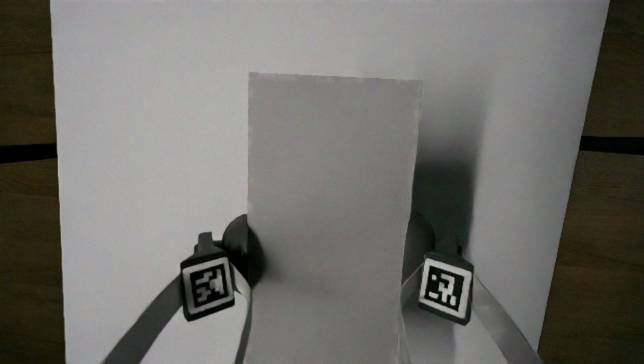

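Emit:
execute_actions:
  actions:
    - {"r2":{"joints":{"arm_m":0.0,"gripper_m":-0.089}},"r3":{"joints":{"wrist_yaw_rad":0}}}
  cameras: []

Emit:
execute_actions:
  actions:
    - {"r2":{"base":{"rotate_rad":1.55},"joints":{"gripper_m":-0.085}},"r3":{"joints":{"lift_m":1.1,"wrist_pitch_rad":-1.57,"wrist_roll_rad":1.57,"gripper_m":0.15,"head_tilt_rad":-0.7}}}
  cameras: []

Emit:
execute_actions:
  actions:
    - {"r2":{"base":{"translate_m":0.47},"joints":{"gripper_m":-0.089}}}
  cameras: []

Emit:
execute_actions:
  actions:
    - {"r2":{"base":{"translate_m":0.47},"joints":{"gripper_m":-0.085}}}
  cameras: []

Emit:
execute_actions:
  actions:
    - {"r2":{"base":{"translate_m":0.47},"joints":{"gripper_m":-0.089}}}
  cameras: []

Emit:
execute_actions:
  actions:
    - {"r2":{"base":{"translate_m":0.44},"joints":{"gripper_m":-0.085}}}
  cameras: []

Emit:
execute_actions:
  actions:
    - {"r2":{"base":{"rotate_rad":1.55},"joints":{"gripper_m":-0.089}}}
  cameras: ["r2_nav_camera","r3_nav_camera"]

Scene clock: 289.57 s.
r1.base_odometry: x=-0.312 y=+1.753 heading=+2.357 (m, m, rad; r1's odometry frame)
r1.turned_by_wheels: +0.000 (rad since the last result)
r1.turned_by_imu: +0.001 (rad since the last result)
r1.base_tilt: forward=+0.4 right=-0.5 (deg)
r1.lidar_m: 2.15 2.55 1.52 1.96 2.04 2.37 2.05 0.78 0.58 0.55 0.58 0.79
r1.head_depth_mm: - - - - - - 1122 / - - - - - - - / - - - - - - - / 880 3504 3108 - - - - / 3100 3479 2746 718 603 - - / 3157 3517 2877 713 591 860 1129 / 3157 3495 2840 711 573 885 1094
r1.base_status: not commanded
r1.joint_positions: lift_m=+1.097 arm_m=+0.001 wrist_yaw_rad=+0.000 wrist_pitch_rad=-1.567 wrist_roll_rad=+1.568 gripper_m=+0.150 head_pan_rad=-1.577 head_tilt_rad=-0.606
r1.joint_status: not commanded
r1.motor_effort: left_wheel=-1(1) right_wheel=+2(2) lift_m=+34(35) arm_m=-4(3) wrist_yaw_rad=-1(0) wrist_pitch_rad=-2(1) wrist_roll_rad=+1(1) gripper_m=+0(0) head_pan_rad=+3(3) head_tilt_rad=+2(2) (%)
r1.hand_pose: x=-0.0215 y=-0.1230 z=+0.9793 quat_wxyz=(+0.001, +0.001, -0.708, -0.706) (m; r1's base frame)
r1.wrist_depth_mm: 528 756 - - - - - / 540 751 - - - - - / 551 759 - - - - - / 555 774 - - - - - / 556 913 - - - - - / 530 956 - - - - - / 602 807 - - - - -
r2.base_odometry: x=+0.808 y=+0.705 heading=+2.095 (m, m, rad; r2's odometry frame)
r2.turned_by_wheels: +0.000 (rad since the last result)
r2.turned_by_imu: +0.001 (rad since the last result)
r2.base_tilt: forward=+0.8 right=+0.2 (deg)
r2.lidar_m: 2.27 2.43 2.44 2.38 2.51 2.53 1.61 0.67 0.51 0.50 0.53 0.75
r2.head_depth_mm: - - - - - 952 1116 / - - - - - - 1129 / - - - - - - - / 1097 1264 1342 653 - - 1133 / 2526 3243 2542 654 - - 1130 / 2812 3194 2544 654 533 905 1119 / 2993 3203 2527 654 532 910 1132
r2.base_status: not commanded
r2.joint_positions: lift_m=+1.100 arm_m=+0.000 wrist_yaw_rad=+0.001 wrist_pitch_rad=-1.546 wrist_roll_rad=+1.567 gripper_m=-0.074 head_pan_rad=-1.563 head_tilt_rad=-0.692
r2.joint_status: gripper_m off_target (ended at -0.074, target -0.089); the others done
r2.on_its_own: gripper_m is held at -0.076, not at your -0.089, by its stall guard, which is still easing
r2.motor_effort: left_wheel=-1(1) right_wheel=+2(1) lift_m=+31(31) arm_m=-3(5) wrist_yaw_rad=-1(0) wrist_pitch_rad=-4(4) wrist_roll_rad=+2(2) gripper_m=-26(100) head_pan_rad=-3(3) head_tilt_rad=-5(5) (%)
r2.hand_pose: x=-0.0216 y=-0.1273 z=+0.9818 quat_wxyz=(+0.002, +0.001, -0.716, -0.698) (m; r2's base frame)
r2.wrist_depth_mm: 265 590 - - - - - / 275 619 - - - - - / 282 626 - - - - - / 288 655 - - - - - / 300 660 - - - - - / 304 672 - - - - - / 312 692 - - - - -
r3.base_odometry: x=+1.723 y=+0.636 heading=+2.880 (m, m, rad; r3's odometry frame)
r3.turned_by_wheels: +0.000 (rad since the last result)
r3.turned_by_imu: +0.002 (rad since the last result)
r3.base_tilt: forward=-0.5 right=-0.7 (deg)
r3.lidar_m: 2.18 2.29 1.46 2.03 2.13 2.66 1.73 0.69 0.52 0.50 0.53 0.75
r3.head_depth_mm: 3044 3193 3430 3519 2538 630 498 / 3014 3213 3414 3558 2524 636 516 / 3034 3211 3472 3544 2578 640 538 / 3044 3847 3502 3566 2588 645 524 / 3050 3230 3459 3581 2652 653 511 / 3043 3232 3427 3629 2700 653 514 / 3032 3247 3488 3567 2664 659 516
r3.base_status: not commanded
r3.joint_positions: lift_m=+0.900 arm_m=-0.003 wrist_yaw_rad=+0.002 wrist_pitch_rad=-0.421 wrist_roll_rad=+0.019 gripper_m=+0.037 head_pan_rad=-1.563 head_tilt_rad=-0.297
r3.joint_status: all done
r3.motor_effort: left_wheel=-2(4) right_wheel=+1(1) lift_m=+23(23) arm_m=-1(1) wrist_yaw_rad=-3(6) wrist_pitch_rad=+5(6) wrist_roll_rad=+0(0) gripper_m=-1(1) head_pan_rad=-3(3) head_tilt_rad=-2(2) (%)
r3.hand_pose: x=-0.0210 y=-0.3665 z=+0.9117 quat_wxyz=(+0.685, +0.147, -0.698, -0.149) (m; r3's base frame)
r3.wrist_depth_mm: - - - - - - - / 445 446 463 472 494 505 - / 333 338 343 351 365 373 376 / 269 273 277 280 287 291 302 / 225 227 237 233 238 242 243 / 194 195 188 199 204 204 206 / 203 197 191 185 185 183 182
pictures: none
No camera images: the call's "cameras" was empty. Leave "cameras" out to get every camera's image.

Scene clock: 292.97 s.
r1.base_odometry: x=-0.312 y=+1.753 heading=+2.357 (m, m, rad; r1's odometry frame)
r1.turned_by_wheels: +0.000 (rad since the last result)
r1.turned_by_imu: +0.000 (rad since the last result)
r1.base_tilt: forward=+0.4 right=-0.4 (deg)
r1.lidar_m: 2.15 2.55 1.53 1.96 2.03 2.37 2.05 0.78 0.57 0.55 0.58 0.79
r1.head_depth_mm: - - - - - - 1118 / - - - - - - - / - - - - - - - / 3252 3515 3110 - - - - / 3158 3410 2734 717 603 - - / 3163 3519 2872 714 590 860 1131 / 3159 3532 2831 712 573 887 1091
r1.base_status: not commanded
r1.joint_positions: lift_m=+1.097 arm_m=+0.001 wrist_yaw_rad=+0.000 wrist_pitch_rad=-1.567 wrist_roll_rad=+1.568 gripper_m=+0.150 head_pan_rad=-1.577 head_tilt_rad=-0.606
r1.joint_status: not commanded
r1.motor_effort: left_wheel=-1(1) right_wheel=+2(2) lift_m=+34(34) arm_m=-3(4) wrist_yaw_rad=+0(0) wrist_pitch_rad=-2(2) wrist_roll_rad=+1(1) gripper_m=+0(0) head_pan_rad=+3(3) head_tilt_rad=+1(1) (%)
r1.hand_pose: x=-0.0215 y=-0.1230 z=+0.9793 quat_wxyz=(+0.001, +0.001, -0.708, -0.706) (m; r1's base frame)
r1.wrist_depth_mm: 517 747 - - - - - / 539 749 - - - - - / 543 768 - - - - - / 550 788 - - - - - / 560 910 - - - - - / 531 941 - - - - - / 609 818 - - - - -
r2.base_odometry: x=+0.808 y=+0.705 heading=-2.638 (m, m, rad; r2's odometry frame)
r2.turned_by_wheels: +1.550 (rad since the last result)
r2.turned_by_imu: +1.574 (rad since the last result)
r2.base_tilt: forward=+0.8 right=+0.1 (deg)
r2.lidar_m: 2.38 2.51 2.53 1.64 0.67 0.51 0.50 0.52 0.74 2.28 2.43 2.44
r2.head_depth_mm: - - - - - 1296 1174 / - - - - - - 1133 / - - - - - - - / 1972 2195 2445 1966 - - 1147 / 1960 2213 2438 1971 - - 1152 / 1984 2223 2451 1968 1602 1355 1176 / 1964 2211 2423 1984 1608 1357 1172
r2.base_status: done
r2.joint_positions: lift_m=+1.100 arm_m=+0.000 wrist_yaw_rad=+0.001 wrist_pitch_rad=-1.546 wrist_roll_rad=+1.567 gripper_m=-0.071 head_pan_rad=-1.563 head_tilt_rad=-0.692
r2.joint_status: gripper_m off_target (ended at -0.071, target -0.085)
r2.on_its_own: gripper_m is held at -0.072, not at your -0.085, by its stall guard, which is still easing
r2.motor_effort: left_wheel=-1(8) right_wheel=+1(3) lift_m=+31(30) arm_m=-3(3) wrist_yaw_rad=-1(1) wrist_pitch_rad=-4(4) wrist_roll_rad=+1(2) gripper_m=-26(78) head_pan_rad=-3(3) head_tilt_rad=-5(5) (%)
r2.hand_pose: x=-0.0216 y=-0.1273 z=+0.9818 quat_wxyz=(+0.002, +0.001, -0.716, -0.698) (m; r2's base frame)
r2.wrist_depth_mm: - - - - - - - / - - - - - - - / - - - - - - - / - - - - - - - / - - - - - - - / - - - - - - - / - - - - - - -
r3.base_odometry: x=+1.723 y=+0.636 heading=+2.880 (m, m, rad; r3's odometry frame)
r3.turned_by_wheels: +0.000 (rad since the last result)
r3.turned_by_imu: +0.000 (rad since the last result)
r3.base_tilt: forward=-0.4 right=-0.8 (deg)
r3.lidar_m: 2.19 2.30 1.46 2.03 2.13 2.66 1.73 0.69 0.52 0.50 0.53 0.74
r3.head_depth_mm: - - - - - - 1118 / - - - - - - - / - - - - - - 1135 / 3118 3293 830 658 - - 1145 / 3065 3324 835 654 - 966 1145 / 3063 3318 2546 654 548 934 1146 / 2985 3291 2580 662 543 935 1150
r3.base_status: not commanded
r3.joint_positions: lift_m=+1.099 arm_m=-0.003 wrist_yaw_rad=-0.001 wrist_pitch_rad=-1.559 wrist_roll_rad=+1.564 gripper_m=+0.150 head_pan_rad=-1.563 head_tilt_rad=-0.691
r3.joint_status: all done
joint sent to its limit — the command would take r3.wrist_pitch_rad past its lower limit, so that joint was sent only as far as its limit.
r3.motor_effort: left_wheel=-2(3) right_wheel=+1(3) lift_m=+23(23) arm_m=-1(0) wrist_yaw_rad=+1(2) wrist_pitch_rad=-3(23) wrist_roll_rad=+3(12) gripper_m=-1(95) head_pan_rad=-2(3) head_tilt_rad=-5(39) (%)
r3.hand_pose: x=-0.0215 y=-0.1211 z=+0.9815 quat_wxyz=(+0.002, +0.002, -0.711, -0.703) (m; r3's base frame)
r3.wrist_depth_mm: 284 679 - - - - - / 293 690 - - - - - / 297 712 - - - - - / 307 717 - - - - - / 305 911 - - - - - / - 927 - - - - - / 328 807 - - - - -
pictures: none
No camera images: the call's "cameras" was empty. Leave "cameras" out to get every camera's image.

Scene clock: 299.07 s.
r1.base_odometry: x=-0.312 y=+1.753 heading=+2.357 (m, m, rad; r1's odometry frame)
r1.turned_by_wheels: +0.000 (rad since the last result)
r1.turned_by_imu: +0.000 (rad since the last result)
r1.base_tilt: forward=+0.3 right=-0.5 (deg)
r1.lidar_m: 2.15 2.55 1.53 1.96 2.03 2.37 2.04 0.78 0.57 0.55 0.57 0.79
r1.head_depth_mm: - - - - - - 1124 / - - - - - - - / - - - - - - - / 3262 3504 3079 - - - - / 3106 3431 2756 716 604 - - / 3153 3499 2873 714 591 860 1125 / 3186 3516 2867 711 573 886 1092
r1.base_status: not commanded
r1.joint_positions: lift_m=+1.097 arm_m=+0.001 wrist_yaw_rad=+0.000 wrist_pitch_rad=-1.567 wrist_roll_rad=+1.568 gripper_m=+0.150 head_pan_rad=-1.577 head_tilt_rad=-0.606
r1.joint_status: not commanded
r1.motor_effort: left_wheel=-1(1) right_wheel=+2(2) lift_m=+34(34) arm_m=-4(3) wrist_yaw_rad=+0(0) wrist_pitch_rad=-1(2) wrist_roll_rad=+1(1) gripper_m=+0(0) head_pan_rad=+3(3) head_tilt_rad=+2(2) (%)
r1.hand_pose: x=-0.0215 y=-0.1230 z=+0.9793 quat_wxyz=(+0.001, +0.001, -0.708, -0.706) (m; r1's base frame)
r1.wrist_depth_mm: 528 758 - - - - - / 534 737 - - - - - / 558 775 - - - - - / 558 790 - - - - - / 564 946 - - - - - / 540 938 - - - - - / 609 803 - - - - -
r2.base_odometry: x=+0.397 y=+0.479 heading=-2.638 (m, m, rad; r2's odometry frame)
r2.turned_by_wheels: +0.000 (rad since the last result)
r2.turned_by_imu: +0.000 (rad since the last result)
r2.base_tilt: forward=+0.9 right=+0.0 (deg)
r2.lidar_m: 1.91 2.01 2.51 2.45 1.32 0.99 0.97 1.02 1.44 2.33 2.45 1.96
r2.head_depth_mm: - - - - - 1301 1176 / - - - - - - 1136 / - - - - - - - / 1988 2201 2460 1986 - - 1146 / 1993 2234 2454 1973 - - 1152 / 1984 2241 2443 1980 1612 1354 1176 / 1998 2235 2434 1967 1599 1359 1178
r2.base_status: done
r2.joint_positions: lift_m=+1.100 arm_m=+0.000 wrist_yaw_rad=+0.001 wrist_pitch_rad=-1.546 wrist_roll_rad=+1.567 gripper_m=-0.062 head_pan_rad=-1.563 head_tilt_rad=-0.692
r2.joint_status: gripper_m off_target (ended at -0.062, target -0.089)
r2.on_its_own: gripper_m is held at -0.063, not at your -0.089, by its stall guard, which is still easing
r2.motor_effort: left_wheel=-2(3) right_wheel=+1(5) lift_m=+31(30) arm_m=-3(3) wrist_yaw_rad=-1(0) wrist_pitch_rad=-4(4) wrist_roll_rad=+1(1) gripper_m=-23(96) head_pan_rad=-3(3) head_tilt_rad=-5(5) (%)
r2.hand_pose: x=-0.0216 y=-0.1273 z=+0.9818 quat_wxyz=(+0.002, +0.001, -0.716, -0.698) (m; r2's base frame)
r2.wrist_depth_mm: - - - - - - - / - - - - - - - / - - - - - - - / - - - - - - - / - - - - - - - / - - - - - - - / - - - - - - -
r3.base_odometry: x=+1.723 y=+0.636 heading=+2.880 (m, m, rad; r3's odometry frame)
r3.turned_by_wheels: +0.000 (rad since the last result)
r3.turned_by_imu: +0.001 (rad since the last result)
r3.base_tilt: forward=-0.4 right=-0.7 (deg)
r3.lidar_m: 2.19 2.30 1.46 2.03 2.13 2.66 1.73 0.69 0.52 0.50 0.53 0.74
r3.head_depth_mm: - - - - - - 1126 / - - - - - - - / - - - - - - 1134 / 3117 3277 830 656 - - 1148 / 3060 3309 838 652 - 963 1132 / 3009 3328 2547 656 549 932 1145 / 3084 3309 2571 659 544 931 1147
r3.base_status: not commanded
r3.joint_positions: lift_m=+1.099 arm_m=-0.003 wrist_yaw_rad=-0.001 wrist_pitch_rad=-1.559 wrist_roll_rad=+1.564 gripper_m=+0.150 head_pan_rad=-1.563 head_tilt_rad=-0.691
r3.joint_status: not commanded
r3.motor_effort: left_wheel=-3(3) right_wheel=+1(1) lift_m=+23(23) arm_m=-1(1) wrist_yaw_rad=+1(2) wrist_pitch_rad=-3(3) wrist_roll_rad=+4(4) gripper_m=+0(1) head_pan_rad=-1(2) head_tilt_rad=-5(5) (%)
r3.hand_pose: x=-0.0215 y=-0.1211 z=+0.9815 quat_wxyz=(+0.002, +0.002, -0.711, -0.703) (m; r3's base frame)
r3.wrist_depth_mm: 285 673 - - - - - / 290 699 - - - - - / 297 705 - - - - - / 306 720 - - - - - / 303 900 - - - - - / - 927 - - - - - / 329 799 - - - - -
pictures: none
No camera images: the call's "cameras" was empty. Leave "cameras" out to get every camera's image.

Scene clock: 305.17 s.
r1.base_odometry: x=-0.312 y=+1.753 heading=+2.357 (m, m, rad; r1's odometry frame)
r1.turned_by_wheels: +0.000 (rad since the last result)
r1.turned_by_imu: +0.000 (rad since the last result)
r1.base_tilt: forward=+0.4 right=-0.5 (deg)
r1.lidar_m: 2.15 2.53 1.52 1.96 2.03 2.38 2.05 0.79 0.57 0.55 0.57 0.79
r1.head_depth_mm: - - - - - - 1118 / - - - - - - - / - - - - - - - / 3267 3511 3104 - - - - / 3159 3465 2738 719 602 - - / 3171 3489 2830 716 591 860 1128 / 3202 3524 2873 712 573 886 1093
r1.base_status: not commanded
r1.joint_positions: lift_m=+1.097 arm_m=+0.001 wrist_yaw_rad=+0.000 wrist_pitch_rad=-1.567 wrist_roll_rad=+1.568 gripper_m=+0.150 head_pan_rad=-1.577 head_tilt_rad=-0.606
r1.joint_status: not commanded
r1.motor_effort: left_wheel=-1(1) right_wheel=+2(2) lift_m=+35(34) arm_m=-4(3) wrist_yaw_rad=+0(0) wrist_pitch_rad=-2(2) wrist_roll_rad=+1(1) gripper_m=+0(0) head_pan_rad=+3(3) head_tilt_rad=+1(2) (%)
r1.hand_pose: x=-0.0215 y=-0.1230 z=+0.9793 quat_wxyz=(+0.001, +0.001, -0.708, -0.706) (m; r1's base frame)
r1.wrist_depth_mm: 526 749 - - - - - / 535 758 - - - - - / 551 784 - - - - - / 546 776 - - - - - / 560 944 - - - - - / 533 987 - - - - - / 605 858 - - - - -
r2.base_odometry: x=-0.015 y=+0.252 heading=-2.639 (m, m, rad; r2's odometry frame)
r2.turned_by_wheels: +0.000 (rad since the last result)
r2.turned_by_imu: +0.000 (rad since the last result)
r2.base_tilt: forward=+0.8 right=+0.1 (deg)
r2.lidar_m: 1.43 1.51 2.14 2.42 1.95 1.48 1.44 1.52 2.12 2.35 1.92 1.47
r2.head_depth_mm: - - - - - 1297 1174 / - - - - - - 1127 / - - - - - - - / 2005 2214 2450 1978 - - 1153 / 2015 2262 2424 1974 - - 1154 / 2009 2262 2457 1955 1612 1358 1174 / 2017 2264 2444 1983 1615 1362 1172
r2.base_status: done
r2.joint_positions: lift_m=+1.100 arm_m=+0.000 wrist_yaw_rad=+0.001 wrist_pitch_rad=-1.546 wrist_roll_rad=+1.567 gripper_m=-0.059 head_pan_rad=-1.563 head_tilt_rad=-0.692
r2.joint_status: gripper_m off_target (ended at -0.059, target -0.085)
r2.on_its_own: gripper_m is held at -0.060, not at your -0.085, by its stall guard, which is still easing
r2.motor_effort: left_wheel=-3(3) right_wheel=+0(5) lift_m=+29(30) arm_m=-3(3) wrist_yaw_rad=-1(0) wrist_pitch_rad=-4(4) wrist_roll_rad=+1(1) gripper_m=-20(100) head_pan_rad=-3(3) head_tilt_rad=-6(5) (%)
r2.hand_pose: x=-0.0216 y=-0.1273 z=+0.9818 quat_wxyz=(+0.002, +0.001, -0.716, -0.698) (m; r2's base frame)
r2.wrist_depth_mm: - - - - - - - / - - - - - - - / - - - - - - - / - - - - - - - / - - - - - - - / - - - - - - - / - - - - - - -
r3.base_odometry: x=+1.723 y=+0.636 heading=+2.880 (m, m, rad; r3's odometry frame)
r3.turned_by_wheels: +0.000 (rad since the last result)
r3.turned_by_imu: +0.001 (rad since the last result)
r3.base_tilt: forward=-0.5 right=-0.7 (deg)
r3.lidar_m: 2.19 2.30 1.47 2.03 2.13 2.66 1.73 0.69 0.52 0.50 0.53 0.75
r3.head_depth_mm: - - - - - - 1117 / - - - - - - - / - - - - - - 1135 / 3106 3319 830 656 - - 1144 / 3057 3360 835 651 - 963 1137 / 3051 3317 2561 656 548 930 1144 / 2978 3329 2559 659 542 932 1148
r3.base_status: not commanded
r3.joint_positions: lift_m=+1.099 arm_m=-0.003 wrist_yaw_rad=-0.001 wrist_pitch_rad=-1.559 wrist_roll_rad=+1.564 gripper_m=+0.150 head_pan_rad=-1.563 head_tilt_rad=-0.691
r3.joint_status: not commanded
r3.motor_effort: left_wheel=-2(3) right_wheel=+1(1) lift_m=+23(23) arm_m=-1(1) wrist_yaw_rad=+1(3) wrist_pitch_rad=-3(3) wrist_roll_rad=+4(4) gripper_m=+0(0) head_pan_rad=-2(2) head_tilt_rad=-5(5) (%)
r3.hand_pose: x=-0.0215 y=-0.1211 z=+0.9815 quat_wxyz=(+0.002, +0.002, -0.711, -0.703) (m; r3's base frame)
r3.wrist_depth_mm: 285 678 - - - - - / 293 694 - - - - - / 297 725 - - - - - / 302 750 - - - - - / 304 886 - - - - - / - 951 - - - - - / 330 828 - - - - -
pictures: none
No camera images: the call's "cameras" was empty. Leave "cameras" out to get every camera's image.

Scene clock: 311.27 s.
r1.base_odometry: x=-0.312 y=+1.753 heading=+2.357 (m, m, rad; r1's odometry frame)
r1.turned_by_wheels: +0.000 (rad since the last result)
r1.turned_by_imu: +0.000 (rad since the last result)
r1.base_tilt: forward=+0.4 right=-0.5 (deg)
r1.lidar_m: 2.15 2.54 1.53 1.96 2.03 2.37 2.05 0.79 0.57 0.55 0.57 0.79
r1.head_depth_mm: - - - - - - 1121 / - - - - - - - / - - - - - - - / 3244 3516 2695 - - - - / 3159 3475 2652 719 603 - - / 3160 3558 2854 714 590 860 1132 / 3156 3481 2852 711 573 887 1091
r1.base_status: not commanded
r1.joint_positions: lift_m=+1.097 arm_m=+0.001 wrist_yaw_rad=+0.000 wrist_pitch_rad=-1.567 wrist_roll_rad=+1.568 gripper_m=+0.150 head_pan_rad=-1.577 head_tilt_rad=-0.606
r1.joint_status: not commanded
r1.motor_effort: left_wheel=-1(1) right_wheel=+2(2) lift_m=+34(34) arm_m=-4(4) wrist_yaw_rad=+0(0) wrist_pitch_rad=-2(1) wrist_roll_rad=+1(1) gripper_m=+0(0) head_pan_rad=+3(3) head_tilt_rad=+2(2) (%)
r1.hand_pose: x=-0.0215 y=-0.1230 z=+0.9793 quat_wxyz=(+0.001, +0.001, -0.708, -0.706) (m; r1's base frame)
r1.wrist_depth_mm: 518 751 - - - - - / 532 771 - - - - - / 547 780 - - - - - / 559 779 - - - - - / 557 911 - - - - - / 535 942 - - - - - / 611 849 - - - - -
r2.base_odometry: x=-0.427 y=+0.026 heading=-2.639 (m, m, rad; r2's odometry frame)
r2.turned_by_wheels: +0.000 (rad since the last result)
r2.turned_by_imu: +0.000 (rad since the last result)
r2.base_tilt: forward=+0.8 right=+0.1 (deg)
r2.lidar_m: 0.96 1.01 1.44 2.40 2.53 1.96 1.92 2.02 2.43 2.37 1.30 0.99
r2.head_depth_mm: - - - - - 1299 1175 / - - - - - - 1131 / - - - - - - - / 2019 2227 2475 1978 - - 1155 / 2026 2279 2435 1962 - - 1152 / 2037 2279 2460 1961 1591 1358 1174 / 2019 2292 2456 1979 1613 1356 1180
r2.base_status: done
r2.joint_positions: lift_m=+1.100 arm_m=+0.000 wrist_yaw_rad=+0.001 wrist_pitch_rad=-1.546 wrist_roll_rad=+1.567 gripper_m=-0.062 head_pan_rad=-1.563 head_tilt_rad=-0.692
r2.joint_status: gripper_m off_target (ended at -0.062, target -0.089)
r2.on_its_own: gripper_m is held at -0.063, not at your -0.089, by its stall guard, which is still easing
r2.motor_effort: left_wheel=-1(2) right_wheel=+1(3) lift_m=+30(31) arm_m=-3(3) wrist_yaw_rad=-1(0) wrist_pitch_rad=-4(4) wrist_roll_rad=+1(1) gripper_m=-10(100) head_pan_rad=-2(3) head_tilt_rad=-5(5) (%)
r2.hand_pose: x=-0.0216 y=-0.1273 z=+0.9818 quat_wxyz=(+0.002, +0.001, -0.716, -0.698) (m; r2's base frame)
r2.wrist_depth_mm: - - - - - - - / - - - - - - - / - - - - - - - / - - - - - - - / - - - - - - - / - - - - - - - / - - - - - - -
r3.base_odometry: x=+1.723 y=+0.636 heading=+2.880 (m, m, rad; r3's odometry frame)
r3.turned_by_wheels: +0.000 (rad since the last result)
r3.turned_by_imu: +0.001 (rad since the last result)
r3.base_tilt: forward=-0.3 right=-0.8 (deg)
r3.lidar_m: 2.19 2.29 1.46 2.03 2.13 2.66 1.73 0.69 0.52 0.50 0.53 0.74
r3.head_depth_mm: - - - - - - 1119 / - - - - - - - / - - - - - - 1138 / 3123 3284 828 657 - - 1142 / 3048 3323 833 651 - 967 1140 / 3031 3372 2530 655 549 932 1145 / 3025 3291 2622 660 544 930 1149
r3.base_status: not commanded
r3.joint_positions: lift_m=+1.099 arm_m=-0.003 wrist_yaw_rad=-0.001 wrist_pitch_rad=-1.559 wrist_roll_rad=+1.564 gripper_m=+0.150 head_pan_rad=-1.563 head_tilt_rad=-0.691
r3.joint_status: not commanded
r3.motor_effort: left_wheel=-2(3) right_wheel=+1(2) lift_m=+23(23) arm_m=-1(1) wrist_yaw_rad=+0(1) wrist_pitch_rad=-2(2) wrist_roll_rad=+4(4) gripper_m=+0(0) head_pan_rad=-2(2) head_tilt_rad=-6(5) (%)
r3.hand_pose: x=-0.0215 y=-0.1211 z=+0.9815 quat_wxyz=(+0.002, +0.002, -0.711, -0.703) (m; r3's base frame)
r3.wrist_depth_mm: 285 663 - - - - - / 295 698 - - - - - / 300 715 - - - - - / 304 735 - - - - - / 303 901 - - - - - / - 935 - - - - - / 329 802 - - - - -
pictures: none
No camera images: the call's "cameras" was empty. Leave "cameras" out to get every camera's image.

Scene clock: 317.07 s.
r1.base_odometry: x=-0.312 y=+1.753 heading=+2.357 (m, m, rad; r1's odometry frame)
r1.turned_by_wheels: +0.000 (rad since the last result)
r1.turned_by_imu: +0.000 (rad since the last result)
r1.base_tilt: forward=+0.4 right=-0.5 (deg)
r1.lidar_m: 2.15 2.55 1.53 1.96 2.03 2.36 2.05 0.78 0.57 0.55 0.57 0.79
r1.head_depth_mm: - - - - - - 1122 / - - - - - - - / - - - - - - - / 3279 3514 2931 - - - - / 3161 3482 2878 718 602 - - / 3148 3546 2866 714 591 861 1129 / 3158 3470 2854 711 573 886 1096
r1.base_status: not commanded
r1.joint_positions: lift_m=+1.097 arm_m=+0.001 wrist_yaw_rad=+0.000 wrist_pitch_rad=-1.567 wrist_roll_rad=+1.568 gripper_m=+0.150 head_pan_rad=-1.577 head_tilt_rad=-0.606
r1.joint_status: not commanded
r1.motor_effort: left_wheel=-1(1) right_wheel=+2(2) lift_m=+34(34) arm_m=-4(4) wrist_yaw_rad=+0(1) wrist_pitch_rad=-2(1) wrist_roll_rad=+1(1) gripper_m=-1(1) head_pan_rad=+3(3) head_tilt_rad=+2(2) (%)
r1.hand_pose: x=-0.0215 y=-0.1230 z=+0.9793 quat_wxyz=(+0.001, +0.001, -0.708, -0.706) (m; r1's base frame)
r1.wrist_depth_mm: 524 758 - - - - - / 534 776 - - - - - / 542 781 - - - - - / 545 785 - - - - - / 556 936 - - - - - / 537 945 - - - - - / 606 835 - - - - -
r2.base_odometry: x=-0.812 y=-0.186 heading=-2.639 (m, m, rad; r2's odometry frame)
r2.turned_by_wheels: +0.000 (rad since the last result)
r2.turned_by_imu: +0.000 (rad since the last result)
r2.base_tilt: forward=+0.8 right=-0.1 (deg)
r2.lidar_m: 0.52 0.55 0.77 2.39 2.50 2.42 2.36 2.48 2.45 1.66 0.70 0.53
r2.head_depth_mm: - - - - - 1298 1174 / - - - - - - 1133 / - - - - - - - / 2033 2263 2459 1961 - - 1156 / 2041 2286 2470 1968 - - 1154 / 2017 2194 2117 1919 1611 1356 1174 / 1446 1459 1454 1500 1479 1334 1179
r2.base_status: done
r2.joint_positions: lift_m=+1.100 arm_m=+0.000 wrist_yaw_rad=+0.001 wrist_pitch_rad=-1.546 wrist_roll_rad=+1.567 gripper_m=-0.062 head_pan_rad=-1.563 head_tilt_rad=-0.692
r2.joint_status: gripper_m off_target (ended at -0.062, target -0.085)
r2.on_its_own: gripper_m is held at -0.063, not at your -0.085, by its stall guard, which is still easing
r2.motor_effort: left_wheel=-3(3) right_wheel=+1(4) lift_m=+30(31) arm_m=-3(3) wrist_yaw_rad=-1(1) wrist_pitch_rad=-4(4) wrist_roll_rad=+2(1) gripper_m=-23(100) head_pan_rad=-3(3) head_tilt_rad=-5(5) (%)
r2.hand_pose: x=-0.0216 y=-0.1273 z=+0.9818 quat_wxyz=(+0.002, +0.001, -0.716, -0.698) (m; r2's base frame)
r2.wrist_depth_mm: - - - - - - - / - - - - - - - / - - - - - - - / - - - - - - - / - - - - - - - / - - - - - - - / 881 905 946 994 995 - -
r3.base_odometry: x=+1.723 y=+0.636 heading=+2.880 (m, m, rad; r3's odometry frame)
r3.turned_by_wheels: +0.000 (rad since the last result)
r3.turned_by_imu: +0.001 (rad since the last result)
r3.base_tilt: forward=-0.5 right=-0.8 (deg)
r3.lidar_m: 2.18 2.29 1.47 2.03 2.12 2.66 1.73 0.69 0.52 0.50 0.53 0.74
r3.head_depth_mm: - - - - - - 1121 / - - - - - - - / - - - - - - 1137 / 3110 3331 833 657 - - 1137 / 3056 3331 839 653 - 969 1136 / 3091 3338 2531 655 549 933 1148 / 3034 3339 2606 659 542 932 1153
r3.base_status: not commanded
r3.joint_positions: lift_m=+1.099 arm_m=-0.003 wrist_yaw_rad=-0.001 wrist_pitch_rad=-1.559 wrist_roll_rad=+1.564 gripper_m=+0.150 head_pan_rad=-1.563 head_tilt_rad=-0.691
r3.joint_status: not commanded
r3.motor_effort: left_wheel=-2(2) right_wheel=+0(2) lift_m=+23(23) arm_m=-1(1) wrist_yaw_rad=+2(2) wrist_pitch_rad=-3(3) wrist_roll_rad=+4(3) gripper_m=+0(0) head_pan_rad=-2(2) head_tilt_rad=-5(5) (%)
r3.hand_pose: x=-0.0215 y=-0.1211 z=+0.9815 quat_wxyz=(+0.002, +0.002, -0.711, -0.703) (m; r3's base frame)
r3.wrist_depth_mm: 285 670 - - - - - / 291 690 - - - - - / 299 718 - - - - - / 305 743 - - - - - / 305 919 - - - - - / - 936 - - - - - / 327 795 - - - - -
pictures: none
No camera images: the call's "cameras" was empty. Leave "cameras" out to get every camera's image.

Scene clock: 320.47 s.
r1.base_odometry: x=-0.312 y=+1.753 heading=+2.357 (m, m, rad; r1's odometry frame)
r1.turned_by_wheels: +0.000 (rad since the last result)
r1.turned_by_imu: +0.000 (rad since the last result)
r1.base_tilt: forward=+0.4 right=-0.5 (deg)
r1.lidar_m: 2.15 2.55 1.52 1.96 2.03 2.38 2.05 0.78 0.57 0.55 0.57 0.79
r1.head_depth_mm: - - - - - - 1117 / - - - - - - - / - - - - - - - / 3198 3510 3002 - - - - / 3250 3492 2884 718 602 - - / 3162 3482 2864 715 592 861 1128 / 3156 3532 2836 712 573 887 1095
r1.base_status: not commanded
r1.joint_positions: lift_m=+1.097 arm_m=+0.001 wrist_yaw_rad=+0.000 wrist_pitch_rad=-1.567 wrist_roll_rad=+1.568 gripper_m=+0.150 head_pan_rad=-1.577 head_tilt_rad=-0.606
r1.joint_status: not commanded
r1.motor_effort: left_wheel=-1(1) right_wheel=+2(2) lift_m=+34(34) arm_m=-3(4) wrist_yaw_rad=+0(0) wrist_pitch_rad=-1(1) wrist_roll_rad=+1(1) gripper_m=+0(1) head_pan_rad=+3(3) head_tilt_rad=+2(2) (%)
r1.hand_pose: x=-0.0215 y=-0.1230 z=+0.9793 quat_wxyz=(+0.001, +0.001, -0.708, -0.706) (m; r1's base frame)
r1.wrist_depth_mm: 523 754 - - - - - / 536 757 - - - - - / 549 784 - - - - - / 561 798 - - - - - / 553 924 - - - - - / 533 955 - - - - - / 612 830 - - - - -
r2.base_odometry: x=-0.812 y=-0.186 heading=-1.089 (m, m, rad; r2's odometry frame)
r2.turned_by_wheels: +1.550 (rad since the last result)
r2.turned_by_imu: +1.574 (rad since the last result)
r2.base_tilt: forward=+0.8 right=+0.1 (deg)
r2.lidar_m: 2.35 2.49 2.42 2.35 2.47 2.46 1.72 0.71 0.53 0.52 0.55 0.77
r2.head_depth_mm: - - - - - 1017 1135 / - - - - - - 1127 / - - - - - - - / 2848 3216 850 653 - - 1153 / 2848 3231 848 652 - - 1149 / 2852 3235 847 654 548 943 1141 / 2953 3261 2440 652 548 943 1137
r2.base_status: done
r2.joint_positions: lift_m=+1.100 arm_m=+0.000 wrist_yaw_rad=+0.001 wrist_pitch_rad=-1.546 wrist_roll_rad=+1.567 gripper_m=-0.074 head_pan_rad=-1.563 head_tilt_rad=-0.692
r2.joint_status: gripper_m off_target (ended at -0.074, target -0.089)
r2.on_its_own: gripper_m is held at -0.076, not at your -0.089, by its stall guard, which is still easing
r2.motor_effort: left_wheel=-3(6) right_wheel=+1(3) lift_m=+30(30) arm_m=-3(3) wrist_yaw_rad=-1(0) wrist_pitch_rad=-4(4) wrist_roll_rad=+1(1) gripper_m=-27(100) head_pan_rad=-3(3) head_tilt_rad=-6(6) (%)
r2.hand_pose: x=-0.0216 y=-0.1273 z=+0.9818 quat_wxyz=(+0.002, +0.002, -0.716, -0.698) (m; r2's base frame)
r2.wrist_depth_mm: 285 649 - - - - - / 287 666 - - - - - / 290 681 - - - - - / 293 675 - - - - - / 300 699 - - - - - / 310 720 - - - - - / 315 729 - - - - -
r3.base_odometry: x=+1.723 y=+0.636 heading=+2.880 (m, m, rad; r3's odometry frame)
r3.turned_by_wheels: +0.000 (rad since the last result)
r3.turned_by_imu: +0.000 (rad since the last result)
r3.base_tilt: forward=-0.4 right=-0.7 (deg)
r3.lidar_m: 2.19 2.30 1.47 2.03 2.13 2.66 1.73 0.69 0.52 0.50 0.53 0.74
r3.head_depth_mm: - - - - - - 1124 / - - - - - - - / - - - - - - 1132 / 3115 3357 830 658 - - 1141 / 3072 3313 836 653 - 969 1137 / 3052 3303 2546 653 548 930 1151 / 3061 3303 2596 658 542 934 1155
r3.base_status: not commanded
r3.joint_positions: lift_m=+1.099 arm_m=-0.003 wrist_yaw_rad=-0.001 wrist_pitch_rad=-1.559 wrist_roll_rad=+1.564 gripper_m=+0.150 head_pan_rad=-1.563 head_tilt_rad=-0.691
r3.joint_status: not commanded
r3.motor_effort: left_wheel=-2(2) right_wheel=+0(1) lift_m=+23(23) arm_m=-1(1) wrist_yaw_rad=+2(1) wrist_pitch_rad=-2(2) wrist_roll_rad=+4(4) gripper_m=+0(0) head_pan_rad=-2(2) head_tilt_rad=-5(6) (%)
r3.hand_pose: x=-0.0215 y=-0.1211 z=+0.9815 quat_wxyz=(+0.002, +0.002, -0.711, -0.703) (m; r3's base frame)
r3.wrist_depth_mm: 284 665 - - - - - / 293 681 - - - - - / 298 706 - - - - - / 304 744 - - - - - / 305 938 - - - - - / - 916 - - - - - / 330 808 - - - - -
pictures: r2_nav_camera (sideways: a quarter turn counterclockwise sets it upright), r3_nav_camera (sideways: a quarter turn counterclockwise sets it upright)
camera_calibration (this result's frames):
r2_nav_camera: T_world_to_cam=[[-0.0311206, -0.595958, 0.802412, -0.995798], [-0.999509, 0.021584, -0.0227341, 0.0869672], [-0.00377069, -0.802726, -0.596337, 0.737178], [0, 0, 0, 1]] pos_world=[0.0587143, -0.00357907, 1.24062]
r3_nav_camera: T_world_to_cam=[[0.0124379, -0.639262, 0.768888, -0.958575], [-0.999911, -0.0117322, 0.00642072, 0.0497271], [0.00491622, -0.768899, -0.639351, 0.789796], [0, 0, 0, 1]] pos_world=[0.0577624, -0.00492385, 1.24167]
Images, in order (width x height): r2_nav_camera 672x504, r3_nav_camera 672x504.

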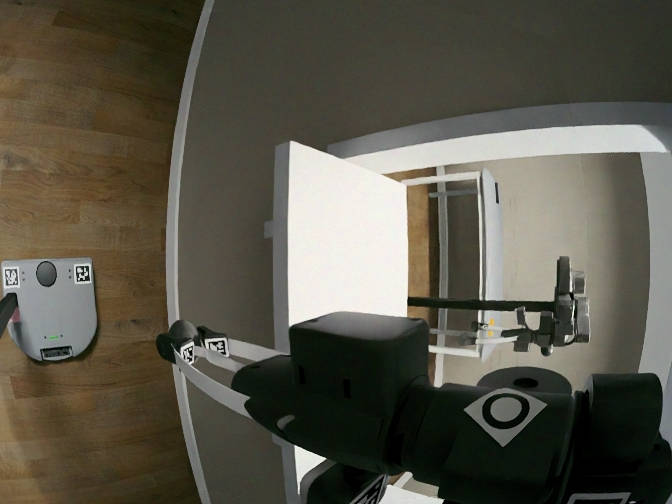

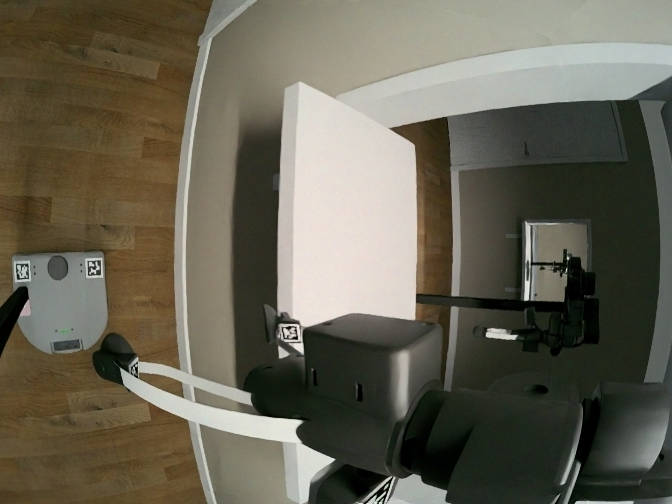

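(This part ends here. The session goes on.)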